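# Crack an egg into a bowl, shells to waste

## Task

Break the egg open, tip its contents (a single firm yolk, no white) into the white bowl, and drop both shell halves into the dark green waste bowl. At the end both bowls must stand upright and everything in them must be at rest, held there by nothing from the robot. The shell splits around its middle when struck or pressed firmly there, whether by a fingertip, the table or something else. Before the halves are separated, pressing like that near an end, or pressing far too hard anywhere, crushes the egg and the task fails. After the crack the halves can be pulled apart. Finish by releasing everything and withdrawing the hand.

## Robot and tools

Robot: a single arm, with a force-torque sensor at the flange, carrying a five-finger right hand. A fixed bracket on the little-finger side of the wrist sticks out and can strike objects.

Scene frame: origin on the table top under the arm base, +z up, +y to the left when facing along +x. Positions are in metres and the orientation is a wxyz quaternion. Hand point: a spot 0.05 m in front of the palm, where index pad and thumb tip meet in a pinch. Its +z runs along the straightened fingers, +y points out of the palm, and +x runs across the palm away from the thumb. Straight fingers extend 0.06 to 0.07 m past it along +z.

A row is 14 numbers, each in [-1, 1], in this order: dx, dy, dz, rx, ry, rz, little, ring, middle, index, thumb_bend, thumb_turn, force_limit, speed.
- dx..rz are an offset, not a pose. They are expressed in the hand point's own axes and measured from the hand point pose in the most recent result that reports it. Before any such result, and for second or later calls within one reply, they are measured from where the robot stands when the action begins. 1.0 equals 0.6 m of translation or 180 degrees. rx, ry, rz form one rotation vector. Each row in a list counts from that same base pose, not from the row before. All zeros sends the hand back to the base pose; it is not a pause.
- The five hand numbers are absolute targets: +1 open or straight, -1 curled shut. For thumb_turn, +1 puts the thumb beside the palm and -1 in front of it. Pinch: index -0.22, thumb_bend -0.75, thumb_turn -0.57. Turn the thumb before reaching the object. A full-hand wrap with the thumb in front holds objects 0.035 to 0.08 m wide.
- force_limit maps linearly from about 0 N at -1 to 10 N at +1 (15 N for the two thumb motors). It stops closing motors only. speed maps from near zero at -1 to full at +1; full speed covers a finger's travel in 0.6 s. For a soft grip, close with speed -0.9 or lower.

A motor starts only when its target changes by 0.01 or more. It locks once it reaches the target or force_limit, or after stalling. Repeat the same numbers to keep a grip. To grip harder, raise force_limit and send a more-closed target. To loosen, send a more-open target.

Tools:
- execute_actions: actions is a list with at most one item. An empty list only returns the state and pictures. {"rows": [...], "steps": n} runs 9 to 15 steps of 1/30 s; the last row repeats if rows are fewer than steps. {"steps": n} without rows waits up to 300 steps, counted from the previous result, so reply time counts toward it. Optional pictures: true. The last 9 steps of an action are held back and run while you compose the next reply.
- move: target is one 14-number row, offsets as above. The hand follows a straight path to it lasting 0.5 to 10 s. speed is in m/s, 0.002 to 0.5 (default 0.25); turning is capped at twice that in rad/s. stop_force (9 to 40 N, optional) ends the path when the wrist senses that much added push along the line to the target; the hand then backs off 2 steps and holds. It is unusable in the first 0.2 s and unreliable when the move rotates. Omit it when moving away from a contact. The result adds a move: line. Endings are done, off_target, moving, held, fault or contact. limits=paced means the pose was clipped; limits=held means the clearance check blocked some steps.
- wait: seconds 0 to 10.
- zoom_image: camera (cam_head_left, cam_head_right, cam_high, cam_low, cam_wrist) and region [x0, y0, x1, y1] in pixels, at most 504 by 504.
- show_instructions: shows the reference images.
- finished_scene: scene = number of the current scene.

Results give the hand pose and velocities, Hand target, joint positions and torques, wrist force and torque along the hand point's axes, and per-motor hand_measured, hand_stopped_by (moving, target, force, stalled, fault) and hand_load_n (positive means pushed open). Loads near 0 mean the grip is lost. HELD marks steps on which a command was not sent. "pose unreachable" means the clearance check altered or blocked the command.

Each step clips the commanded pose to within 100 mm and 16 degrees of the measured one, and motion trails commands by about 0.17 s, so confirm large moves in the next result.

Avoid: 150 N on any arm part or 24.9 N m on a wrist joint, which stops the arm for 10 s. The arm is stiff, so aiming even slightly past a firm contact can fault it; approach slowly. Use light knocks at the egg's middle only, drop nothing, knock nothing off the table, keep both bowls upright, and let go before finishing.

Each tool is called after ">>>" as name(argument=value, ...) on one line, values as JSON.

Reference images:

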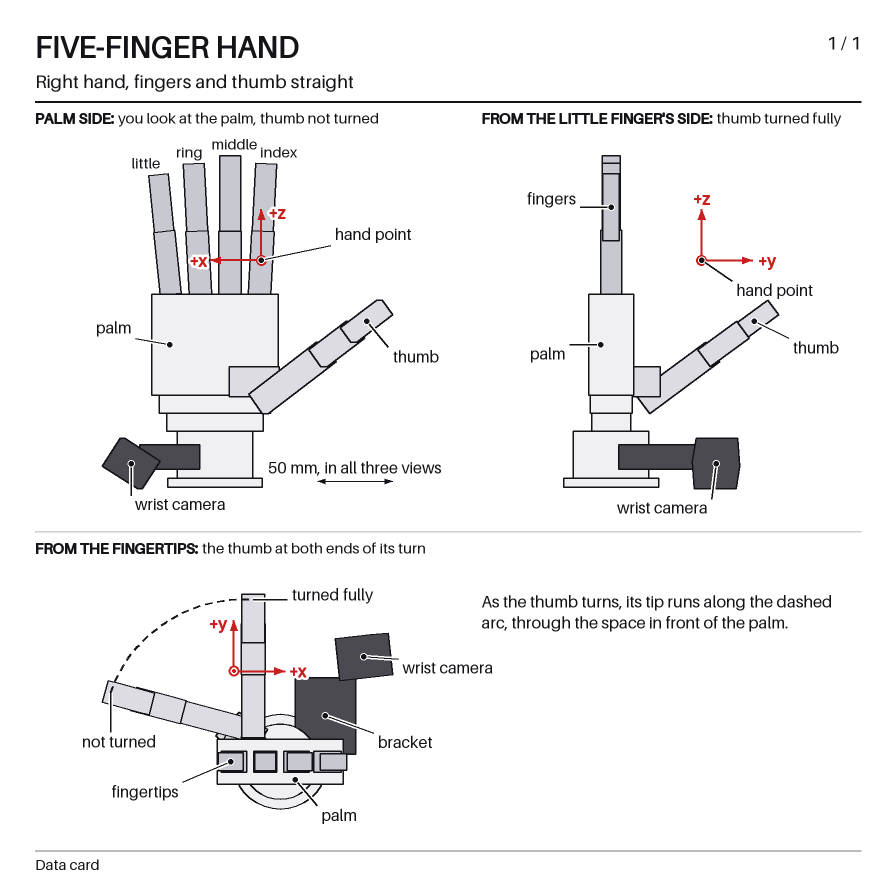

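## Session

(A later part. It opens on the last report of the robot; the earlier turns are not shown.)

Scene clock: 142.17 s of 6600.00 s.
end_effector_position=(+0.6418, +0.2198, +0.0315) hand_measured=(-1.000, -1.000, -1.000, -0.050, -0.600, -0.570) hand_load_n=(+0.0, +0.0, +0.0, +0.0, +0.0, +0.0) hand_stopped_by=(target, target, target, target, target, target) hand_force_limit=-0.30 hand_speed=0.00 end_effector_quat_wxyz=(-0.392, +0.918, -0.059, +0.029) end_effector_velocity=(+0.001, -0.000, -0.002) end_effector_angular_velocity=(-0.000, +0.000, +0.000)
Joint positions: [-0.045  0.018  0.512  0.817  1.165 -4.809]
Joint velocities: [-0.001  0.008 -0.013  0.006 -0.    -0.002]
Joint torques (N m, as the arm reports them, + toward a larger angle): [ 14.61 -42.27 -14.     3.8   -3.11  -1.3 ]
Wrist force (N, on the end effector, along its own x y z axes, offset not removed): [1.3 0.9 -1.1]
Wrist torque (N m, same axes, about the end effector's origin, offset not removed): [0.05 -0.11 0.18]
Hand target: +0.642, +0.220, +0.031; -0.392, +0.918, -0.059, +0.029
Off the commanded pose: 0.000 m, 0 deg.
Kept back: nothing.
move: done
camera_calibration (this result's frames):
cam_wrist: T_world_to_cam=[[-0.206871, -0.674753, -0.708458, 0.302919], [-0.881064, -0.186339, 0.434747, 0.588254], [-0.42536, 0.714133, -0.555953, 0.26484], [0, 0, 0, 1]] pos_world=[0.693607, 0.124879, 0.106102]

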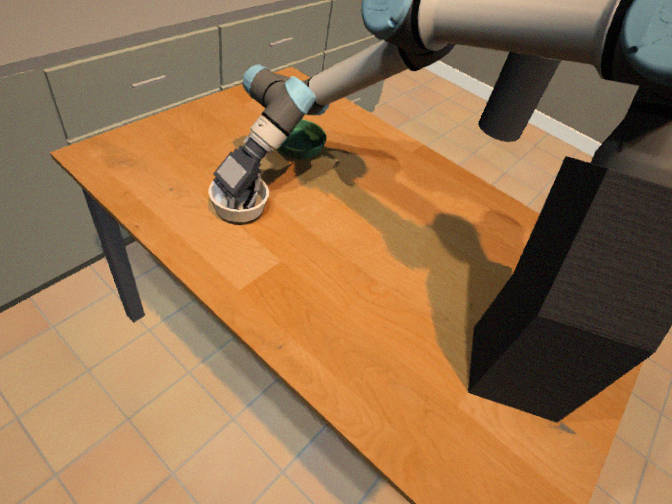

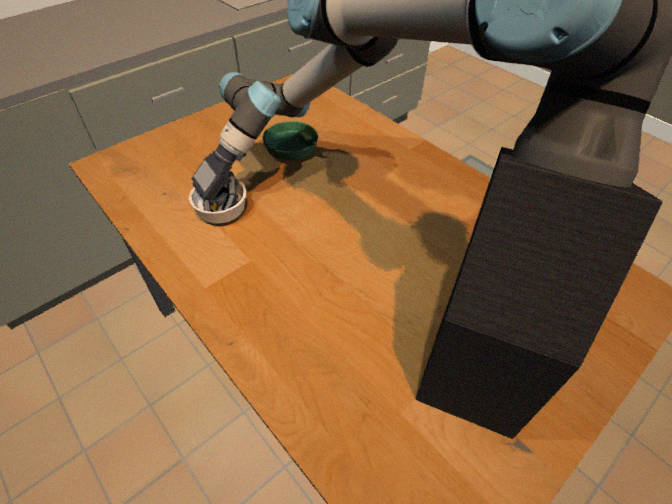

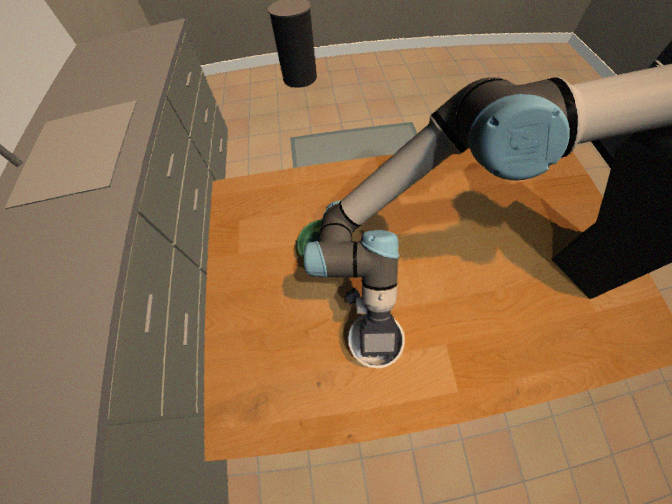

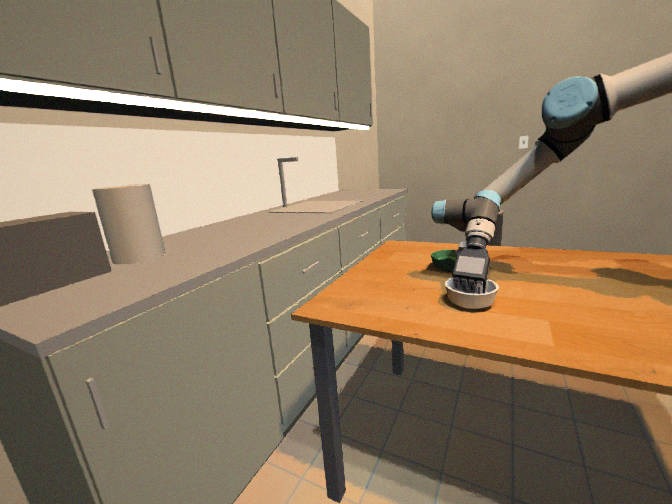

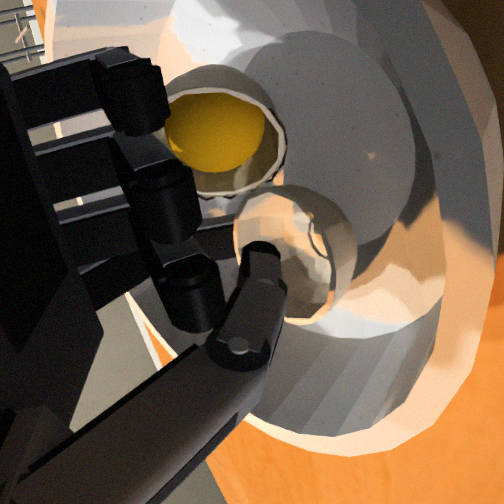

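>>> move(target=[0,0,0,0,0,0,-1,-1,-1,-0.35,-0.68,-0.57,0.2,-0.85])

>>> move(target=[0,-0.11,-0.105,0,0,0,-1,-1,-1,-0.35,-0.68,-0.57,0.2,-0.85], speed=0.08)

Scene clock: 143.27 s of 6600.00 s.
end_effector_position=(+0.6418, +0.2198, +0.0314) hand_measured=(-1.000, -1.000, -1.000, -0.188, -0.678, -0.570) hand_load_n=(+0.0, +0.0, +0.0, +6.0, +1.0, -0.5) hand_stopped_by=(target, target, target, force, target, target) hand_force_limit=0.20 hand_speed=-0.85 end_effector_quat_wxyz=(-0.392, +0.918, -0.059, +0.029) end_effector_velocity=(+0.001, -0.000, +0.001) end_effector_angular_velocity=(+0.001, -0.001, -0.000)
Joint positions: [-0.045  0.018  0.512  0.817  1.165 -4.81 ]
Joint velocities: [ 0.    -0.001 -0.     0.001 -0.002  0.   ]
Joint torques (N m, as the arm reports them, + toward a larger angle): [ 39.18 -55.78  -4.67   1.39  -0.93   1.69]
Wrist force (N, on the end effector, along its own x y z axes, offset not removed): [-0.9 -0.4 -1.3]
Wrist torque (N m, same axes, about the end effector's origin, offset not removed): [-0.03 0.27 0.00]
Hand target: +0.642, +0.220, +0.031; -0.392, +0.918, -0.059, +0.029
Off the commanded pose: 0.000 m, 0 deg.
Kept back: nothing.
move: done
camera_calibration (this result's frames):
cam_wrist: T_world_to_cam=[[-0.206979, -0.674728, -0.70845, 0.302893], [-0.881066, -0.186239, 0.434784, 0.588241], [-0.425302, 0.714183, -0.555933, 0.264831], [0, 0, 0, 1]] pos_world=[0.693605, 0.124786, 0.106055]

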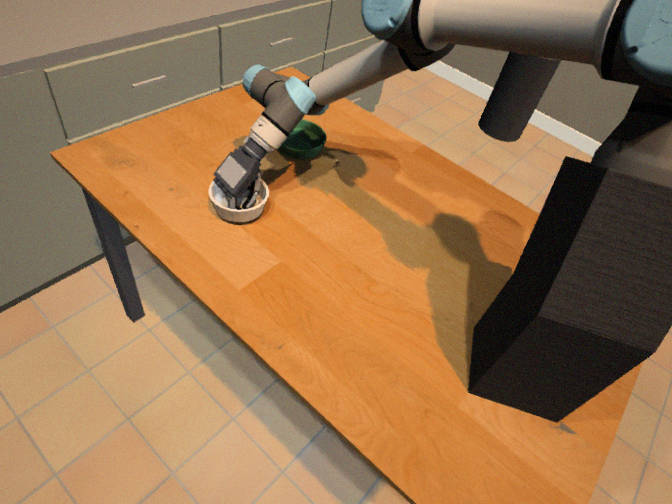

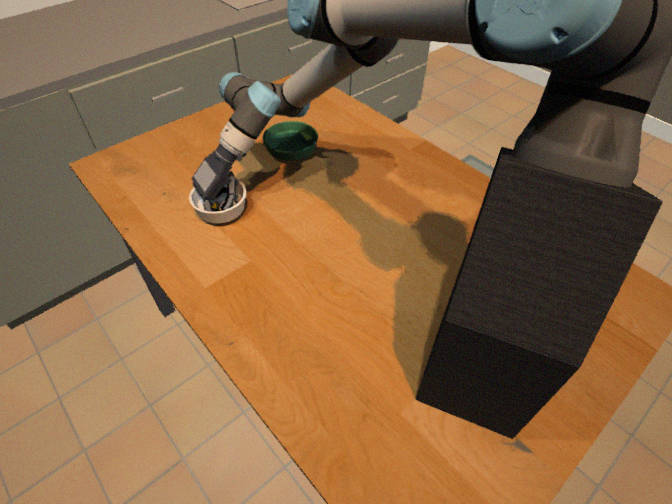

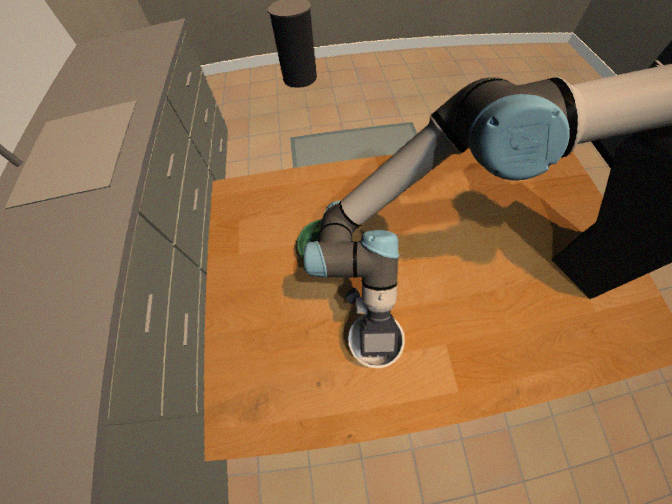

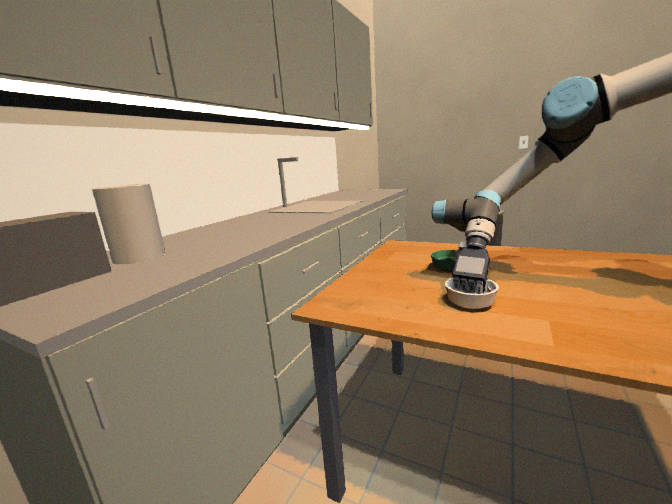

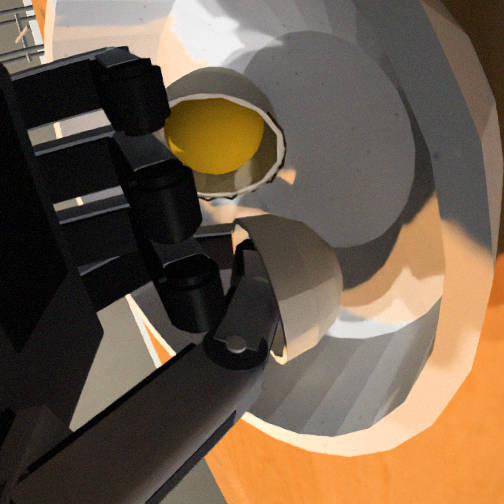

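Scene clock: 144.87 s of 6600.00 s.
end_effector_position=(+0.6415, +0.2198, +0.1224) hand_measured=(-1.000, -1.000, -1.000, -0.188, -0.678, -0.570) hand_load_n=(+0.0, +0.0, +0.0, +6.0, +1.0, -0.5) hand_stopped_by=(target, target, target, force, target, target) hand_force_limit=0.20 hand_speed=-0.85 end_effector_quat_wxyz=(-0.392, +0.918, -0.059, +0.029) end_effector_velocity=(+0.000, +0.000, +0.002) end_effector_angular_velocity=(+0.000, -0.002, -0.001)
Joint positions: [ 0.009 -0.207  0.775  0.757  1.178 -4.752]
Joint velocities: [ 0.001 -0.006  0.007 -0.003 -0.     0.002]
Joint torques (N m, as the arm reports them, + toward a larger angle): [ 40.34 -59.36  -0.61   0.97   1.31   1.61]
Wrist force (N, on the end effector, along its own x y z axes, offset not removed): [-2.5 -1.0 2.6]
Wrist torque (N m, same axes, about the end effector's origin, offset not removed): [-0.22 0.69 0.07]
Hand target: +0.641, +0.220, +0.123; -0.392, +0.918, -0.059, +0.029
Off the commanded pose: 0.000 m, 0 deg.
Kept back: nothing.
move: done
camera_calibration (this result's frames):
cam_wrist: T_world_to_cam=[[-0.207004, -0.674685, -0.708484, 0.367308], [-0.881065, -0.186242, 0.434785, 0.548405], [-0.425292, 0.714223, -0.555888, 0.315185], [0, 0, 0, 1]] pos_world=[0.69326, 0.124841, 0.197002]

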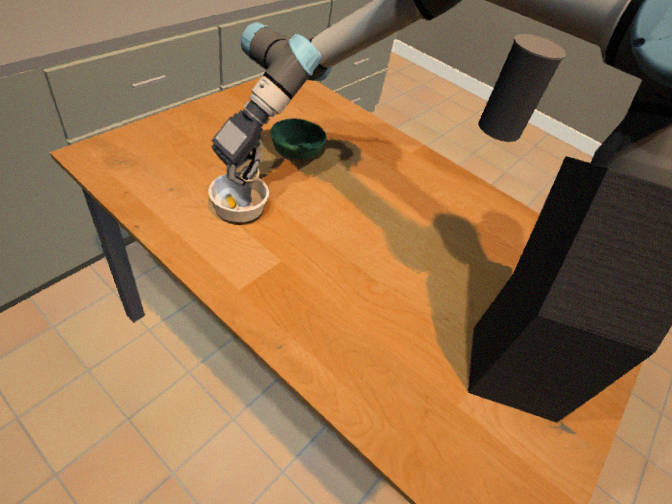

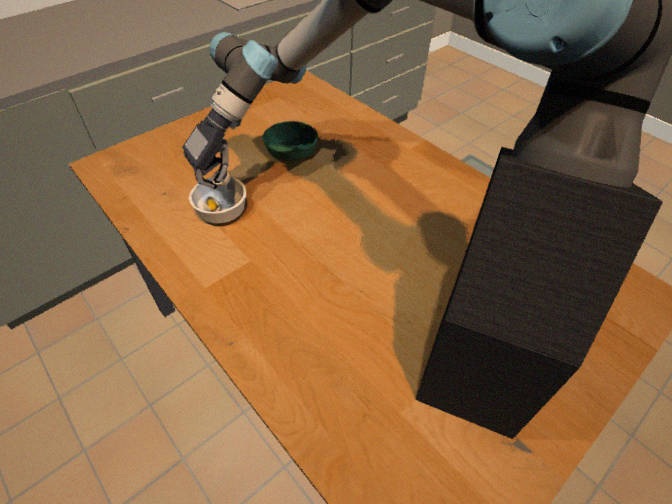

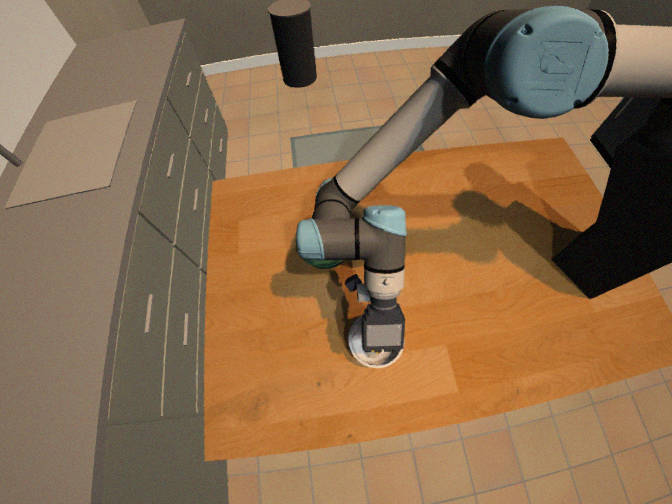

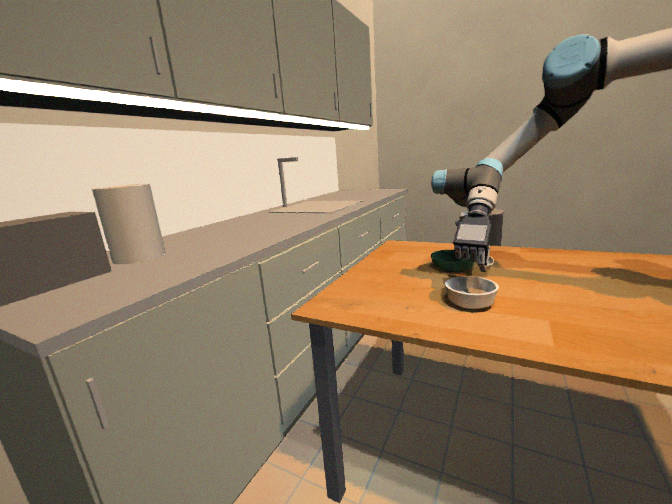

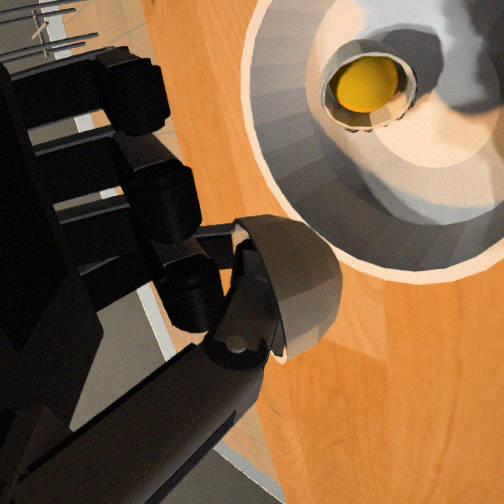

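>>> move(target=[0.313,0.37,-0.333,0,0.39,0.374,-1,-1,-1,-0.35,-0.68,-0.57,0.2,-0.85])

Scene clock: 149.07 s of 6600.00 s.
end_effector_position=(+0.7887, -0.1002, +0.1010) hand_measured=(-1.000, -1.000, -1.000, -0.188, -0.678, -0.570) hand_load_n=(+0.0, +0.0, +0.0, +6.0, +1.0, -0.5) hand_stopped_by=(target, target, target, force, target, target) hand_force_limit=0.20 hand_speed=-0.85 end_effector_quat_wxyz=(+0.242, -0.561, +0.728, -0.312) end_effector_velocity=(+0.001, -0.001, -0.000) end_effector_angular_velocity=(+0.001, +0.002, -0.011)
Joint positions: [-0.244 -0.548  1.158 -0.208  1.681 -3.498]
Joint velocities: [ 0.002  0.003 -0.007  0.003  0.01   0.008]
Joint torques (N m, as the arm reports them, + toward a larger angle): [ 36.4  -43.66 -14.6    2.04   1.85   1.77]
Wrist force (N, on the end effector, along its own x y z axes, offset not removed): [5.0 2.2 1.1]
Wrist torque (N m, same axes, about the end effector's origin, offset not removed): [0.27 -0.78 0.30]
Hand target: +0.789, -0.100, +0.101; +0.241, -0.560, +0.728, -0.312
Off the commanded pose: 0.000 m, 0 deg.
Kept back: nothing.
move: done
camera_calibration (this result's frames):
cam_wrist: T_world_to_cam=[[-0.638711, 0.295078, -0.710618, 0.604554], [-0.0763966, 0.894661, 0.440166, 0.100877], [0.765645, 0.335427, -0.548886, -0.38351], [0, 0, 0, 1]] pos_world=[0.687474, -0.140002, 0.174701]

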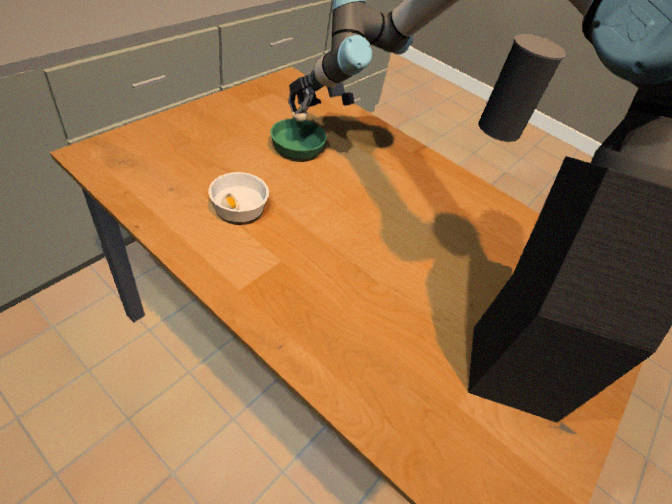

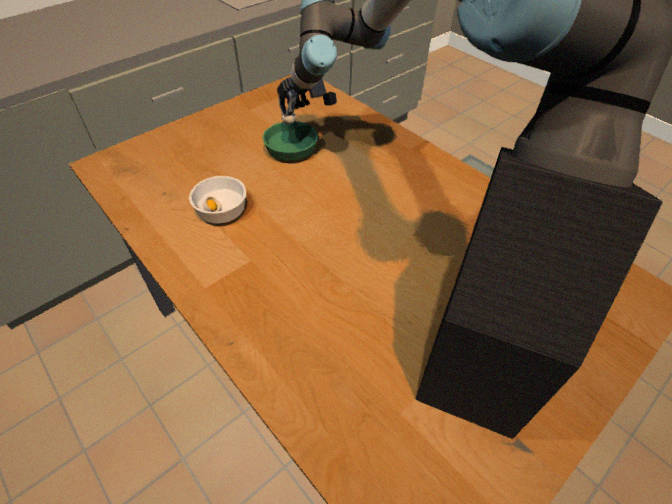

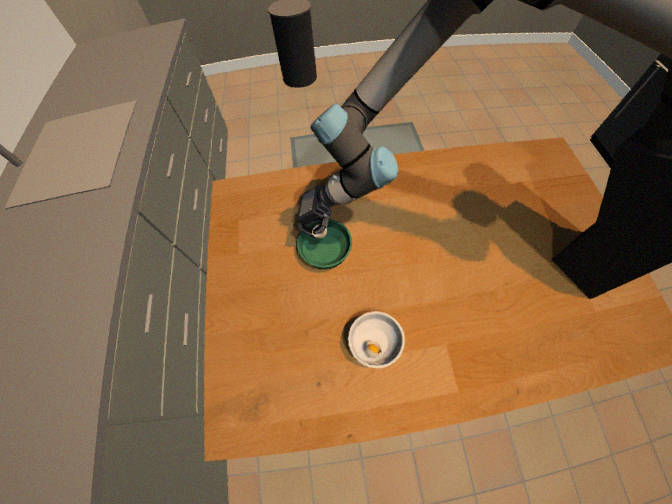

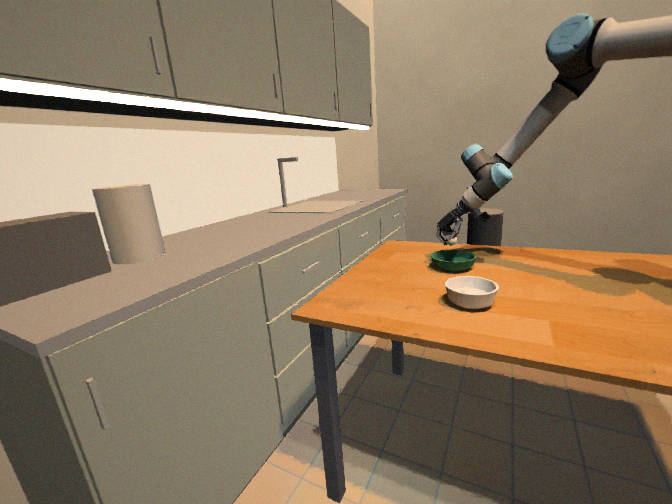

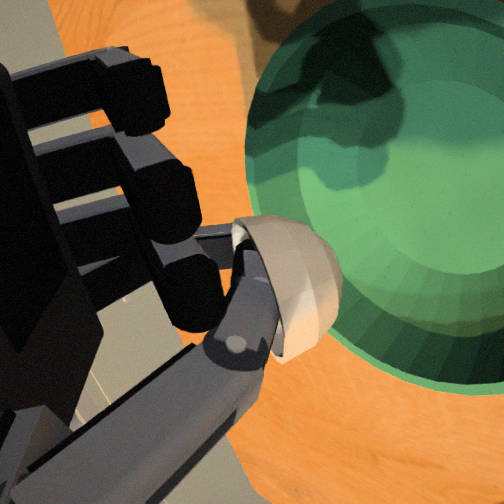

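>>> move(target=[-0.035,0.102,0.05,0,0,0,-1,-1,-1,-0.35,-0.68,-0.57,0.2,-0.85], speed=0.06)

>>> move(target=[0,0,0,0,0,0,-1,-1,-1,-0.03,-0.68,-0.57,0.2,-0.8])

>>> move(target=[0,-0.1,-0.095,0,0,0,-1,-1,-1,-0.03,-0.68,-0.57,0.2,-0.8], speed=0.08)

>>> move(target=[-0.44,0.19,-0.2,0,0,0,-1,-1,0.25,0.25,0.5,-1,-0.4,-0.5])

Scene clock: 151.17 s of 6600.00 s.
end_effector_position=(+0.7743, -0.0745, +0.0362) hand_measured=(-1.000, -1.000, -1.000, -0.188, -0.678, -0.570) hand_load_n=(+0.0, +0.0, +0.0, +6.0, +1.0, -0.5) hand_stopped_by=(target, target, target, force, target, target) hand_force_limit=0.20 hand_speed=-0.85 end_effector_quat_wxyz=(+0.242, -0.561, +0.728, -0.312) end_effector_velocity=(-0.001, +0.001, -0.002) end_effector_angular_velocity=(+0.000, +0.001, +0.000)
Joint positions: [-0.251 -0.435  1.137 -0.3    1.674 -3.5  ]
Joint velocities: [-0.     0.004 -0.002 -0.001  0.    -0.   ]
Joint torques (N m, as the arm reports them, + toward a larger angle): [ 10.31 -42.91 -13.03  -0.5   -2.59  -1.18]
Wrist force (N, on the end effector, along its own x y z axes, offset not removed): [-3.2 5.6 1.3]
Wrist torque (N m, same axes, about the end effector's origin, offset not removed): [0.84 0.35 -0.07]
Hand target: +0.774, -0.074, +0.036; +0.242, -0.561, +0.728, -0.312
Off the commanded pose: 0.000 m, 0 deg.
Kept back: nothing.
move: done
camera_calibration (this result's frames):
cam_wrist: T_world_to_cam=[[-0.63871, 0.295074, -0.71062, 0.541793], [-0.0763959, 0.894663, 0.44016, 0.105365], [0.765645, 0.335423, -0.548888, -0.416651], [0, 0, 0, 1]] pos_world=[0.673105, -0.114381, 0.109937]

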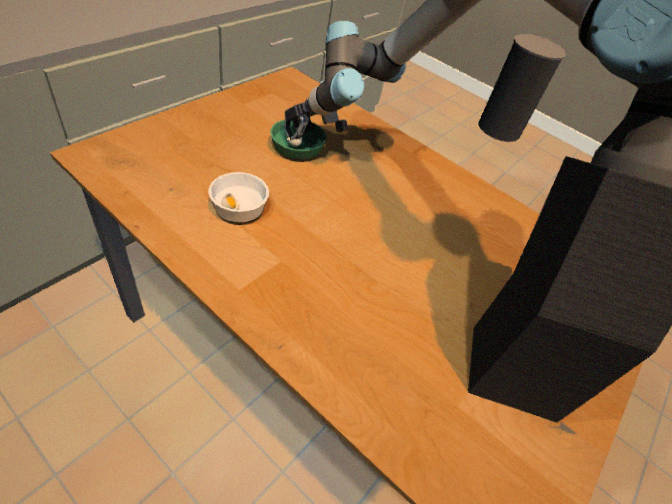

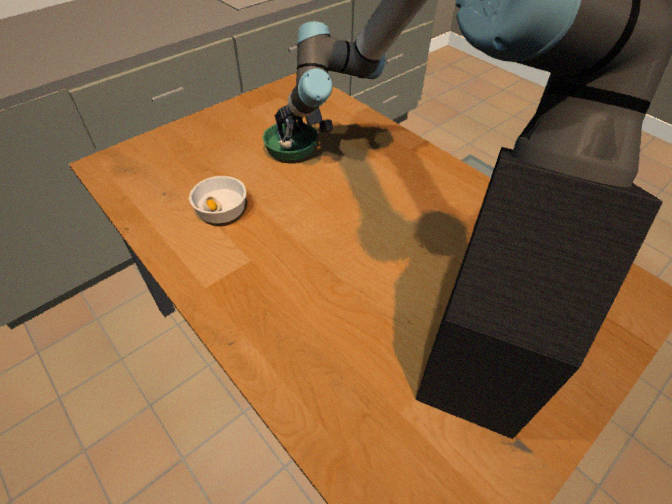

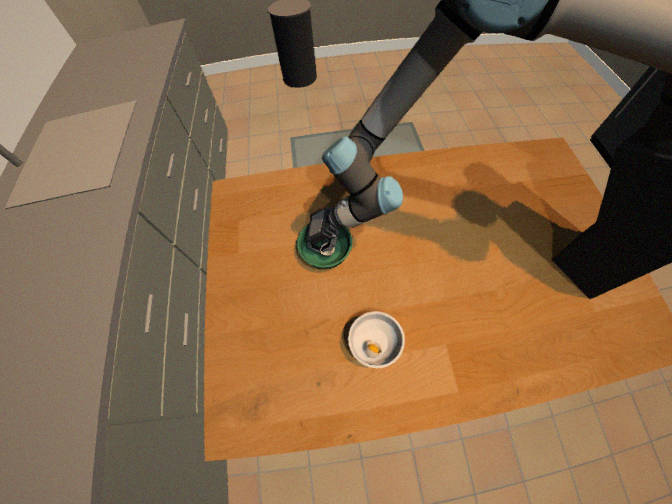

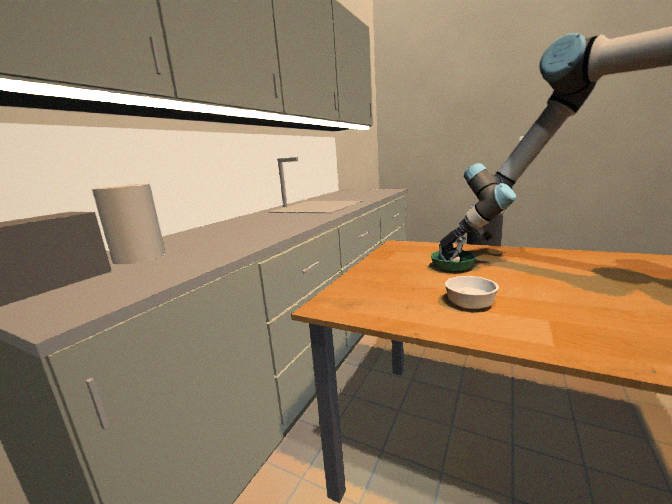

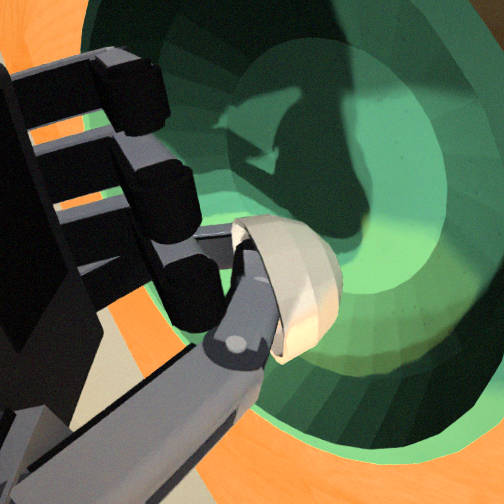

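Scene clock: 151.93 s of 6600.00 s.
end_effector_position=(+0.7744, -0.0746, +0.0362) hand_measured=(-1.000, -1.000, -1.000, -0.030, -0.678, -0.570) hand_load_n=(+0.0, +0.0, +0.0, +0.0, +0.0, +0.0) hand_stopped_by=(target, target, target, target, target, target) hand_force_limit=0.20 hand_speed=-0.80 end_effector_quat_wxyz=(+0.242, -0.560, +0.728, -0.312) end_effector_velocity=(+0.000, +0.000, +0.000) end_effector_angular_velocity=(+0.000, -0.001, +0.001)
Joint positions: [-0.251 -0.435  1.137 -0.3    1.674 -3.5  ]
Joint velocities: [-0.    -0.001  0.    -0.    -0.001 -0.   ]
Joint torques (N m, as the arm reports them, + toward a larger angle): [ 12.12 -57.34  -6.2    1.99  -1.87  -1.09]
Wrist force (N, on the end effector, along its own x y z axes, offset not removed): [1.0 -0.6 2.2]
Wrist torque (N m, same axes, about the end effector's origin, offset not removed): [-0.40 -0.03 -0.01]
Hand target: +0.774, -0.075, +0.036; +0.242, -0.561, +0.728, -0.312
Off the commanded pose: 0.000 m, 0 deg.
Kept back: nothing.
move: done
camera_calibration (this result's frames):
cam_wrist: T_world_to_cam=[[-0.638633, 0.295065, -0.710693, 0.541779], [-0.0764061, 0.894686, 0.440113, 0.1054], [0.765709, 0.335372, -0.548831, -0.416722], [0, 0, 0, 1]] pos_world=[0.673139, -0.114403, 0.109941]

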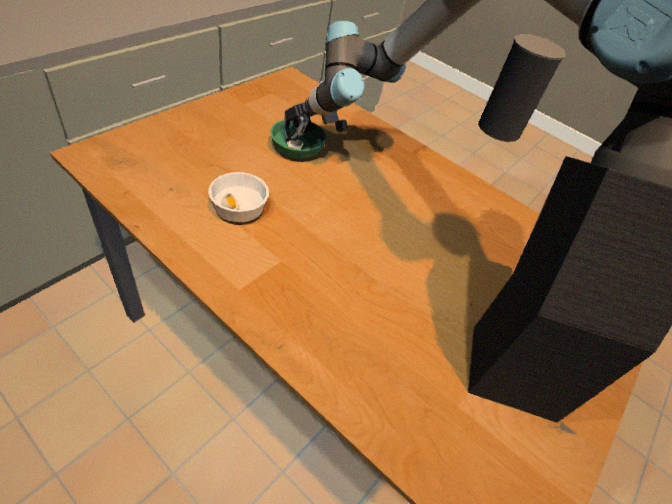

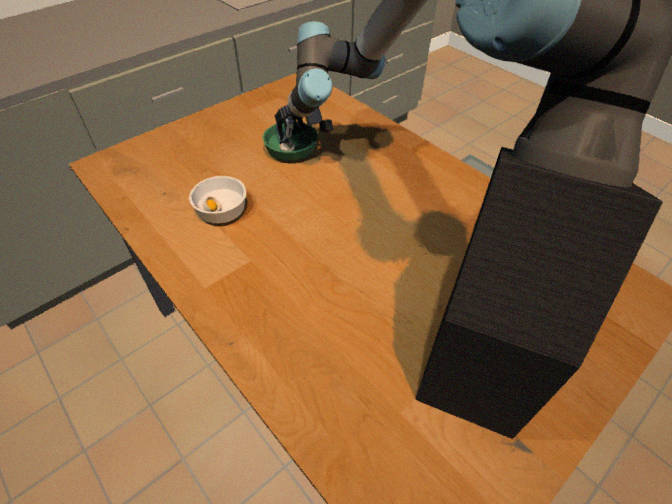

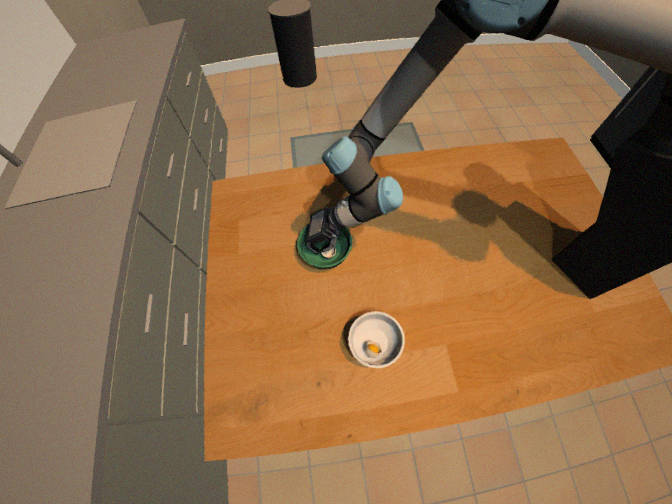

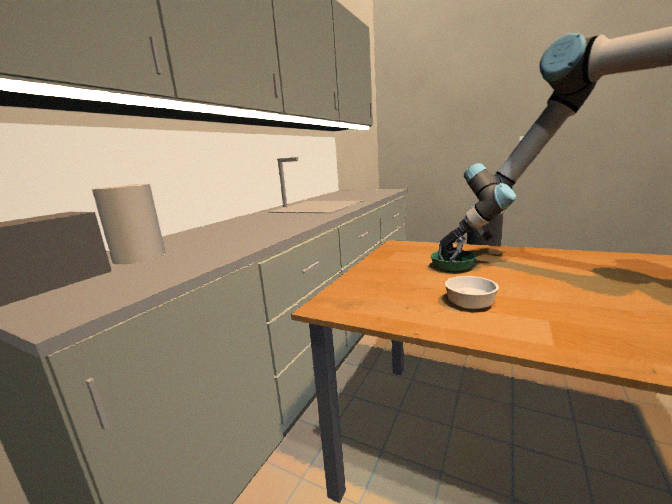

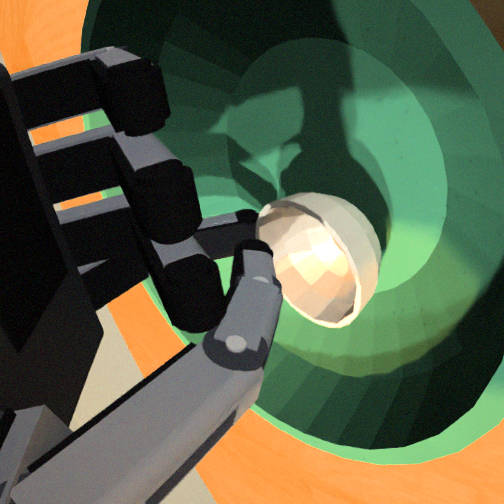

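Scene clock: 153.43 s of 6600.00 s.
end_effector_position=(+0.7744, -0.0748, +0.1188) hand_measured=(-1.000, -1.000, -1.000, -0.030, -0.678, -0.570) hand_load_n=(+0.0, +0.0, +0.0, +0.0, +0.0, +0.0) hand_stopped_by=(target, target, target, target, target, target) hand_force_limit=0.20 hand_speed=-0.80 end_effector_quat_wxyz=(+0.242, -0.560, +0.728, -0.312) end_effector_velocity=(+0.000, -0.000, +0.003) end_effector_angular_velocity=(-0.000, -0.001, -0.001)
Joint positions: [-0.208 -0.593  1.248 -0.251  1.713 -3.483]
Joint velocities: [ 0.001 -0.004  0.002  0.001  0.001  0.001]
Joint torques (N m, as the arm reports them, + toward a larger angle): [ 35.45 -58.92  -3.57   2.13   1.67   1.8 ]
Wrist force (N, on the end effector, along its own x y z axes, offset not removed): [-3.6 6.6 1.1]
Wrist torque (N m, same axes, about the end effector's origin, offset not removed): [0.80 0.64 -0.07]
Hand target: +0.774, -0.075, +0.119; +0.242, -0.560, +0.728, -0.312
Off the commanded pose: 0.000 m, 0 deg.
Kept back: nothing.
move: done
camera_calibration (this result's frames):
cam_wrist: T_world_to_cam=[[-0.638612, 0.2951, -0.710697, 0.600507], [-0.0763964, 0.894673, 0.44014, 0.0692789], [0.765727, 0.335373, -0.548805, -0.37135], [0, 0, 0, 1]] pos_world=[0.673137, -0.114651, 0.192487]

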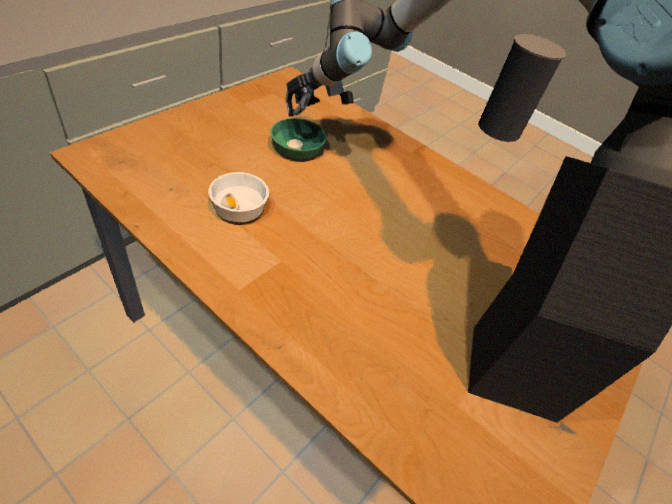

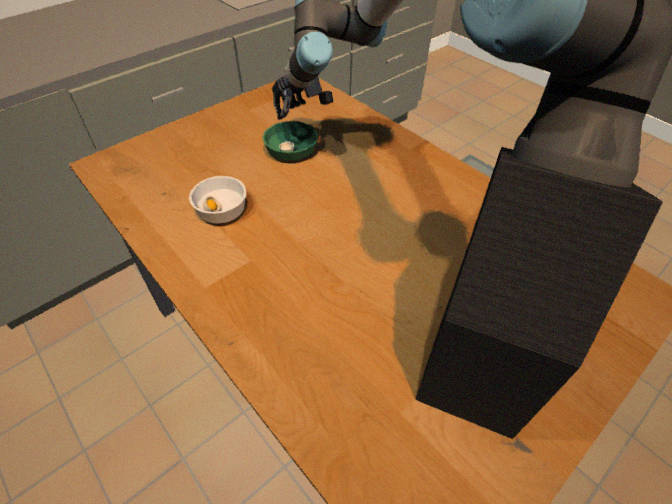

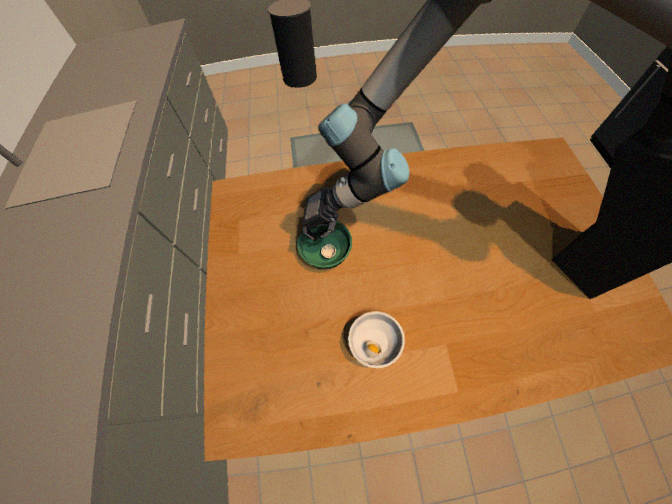

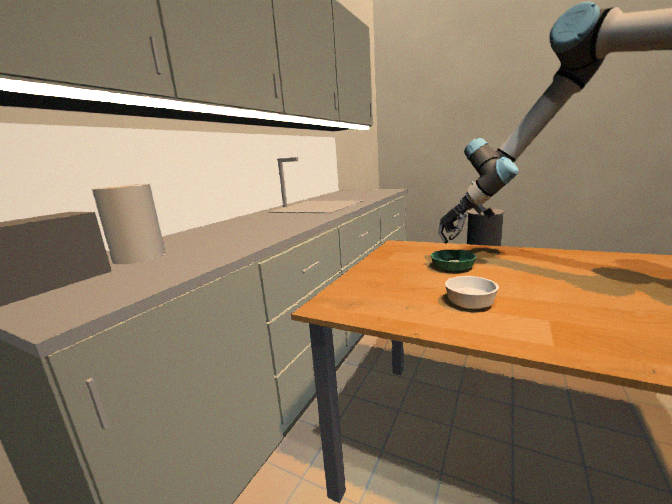

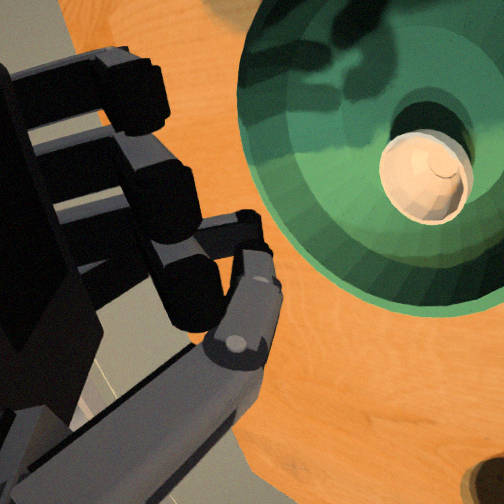

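Scene clock: 155.97 s of 6600.00 s.
end_effector_position=(+0.6813, +0.2227, +0.1196) hand_measured=(-1.000, -1.000, +0.250, +0.250, +0.500, -0.782) hand_load_n=(+0.0, +0.0, +0.0, +0.0, +0.0, +0.0) hand_stopped_by=(target, target, target, target, target, force) hand_force_limit=-0.40 hand_speed=-0.50 end_effector_quat_wxyz=(+0.242, -0.560, +0.728, -0.312) end_effector_velocity=(-0.000, -0.000, -0.000) end_effector_angular_velocity=(-0.001, +0.000, -0.001)
Joint positions: [ 0.22  -0.413  1.365 -0.484  2.102 -3.293]
Joint velocities: [ 0.     0.    -0.    -0.     0.002  0.   ]
Joint torques (N m, as the arm reports them, + toward a larger angle): [ 37.39 -38.56 -12.29   1.92   2.06   1.89]
Wrist force (N, on the end effector, along its own x y z axes, offset not removed): [-2.1 4.3 -1.0]
Wrist torque (N m, same axes, about the end effector's origin, offset not removed): [0.60 0.51 0.16]
Hand target: +0.681, +0.223, +0.120; +0.242, -0.560, +0.728, -0.312
Off the commanded pose: 0.001 m, 0 deg.
Kept back: nothing.
move: done
camera_calibration (this result's frames):
cam_wrist: T_world_to_cam=[[-0.638386, 0.295419, -0.710768, 0.453631], [-0.0763729, 0.894548, 0.440399, -0.204357], [0.765918, 0.335428, -0.548505, -0.399556], [0, 0, 0, 1]] pos_world=[0.580011, 0.182818, 0.193267]

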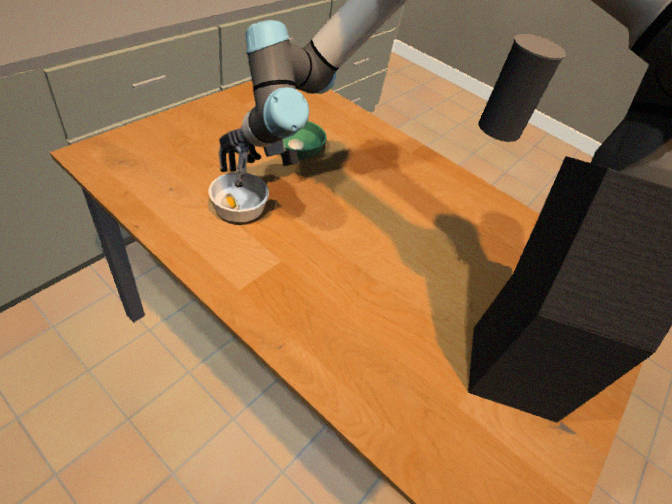

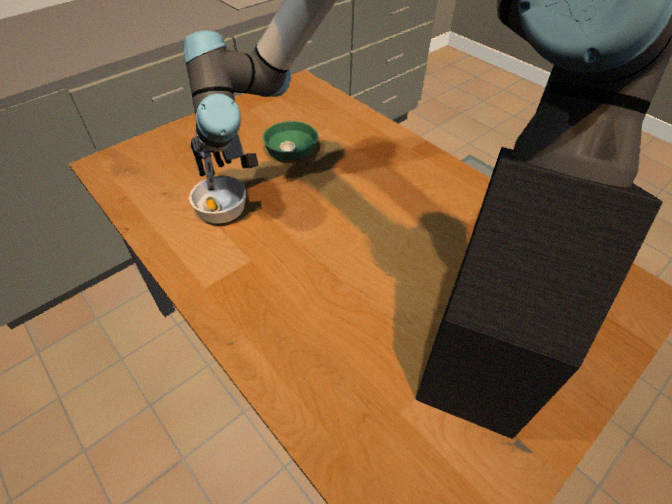

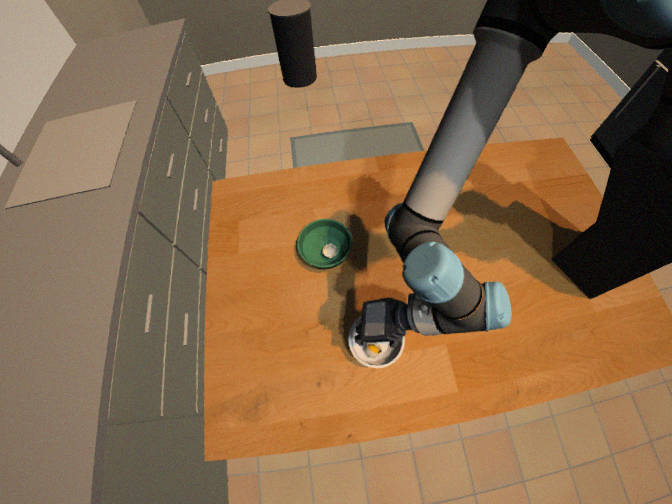

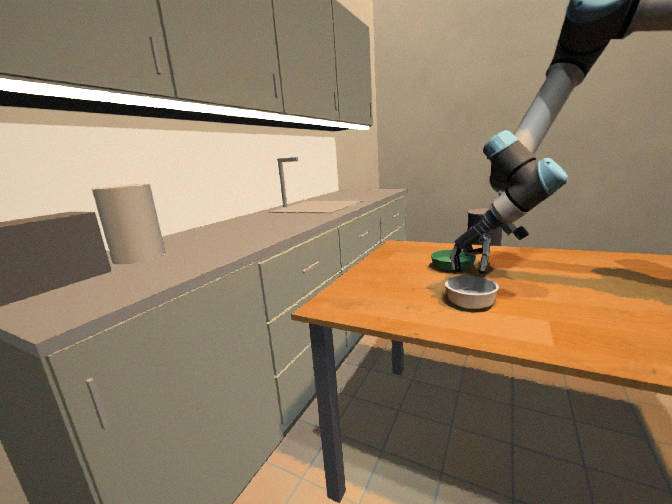

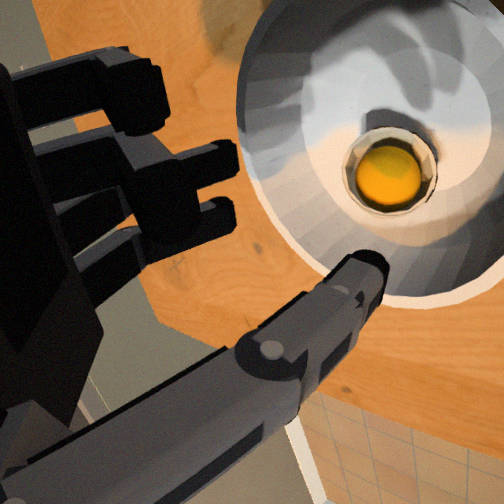

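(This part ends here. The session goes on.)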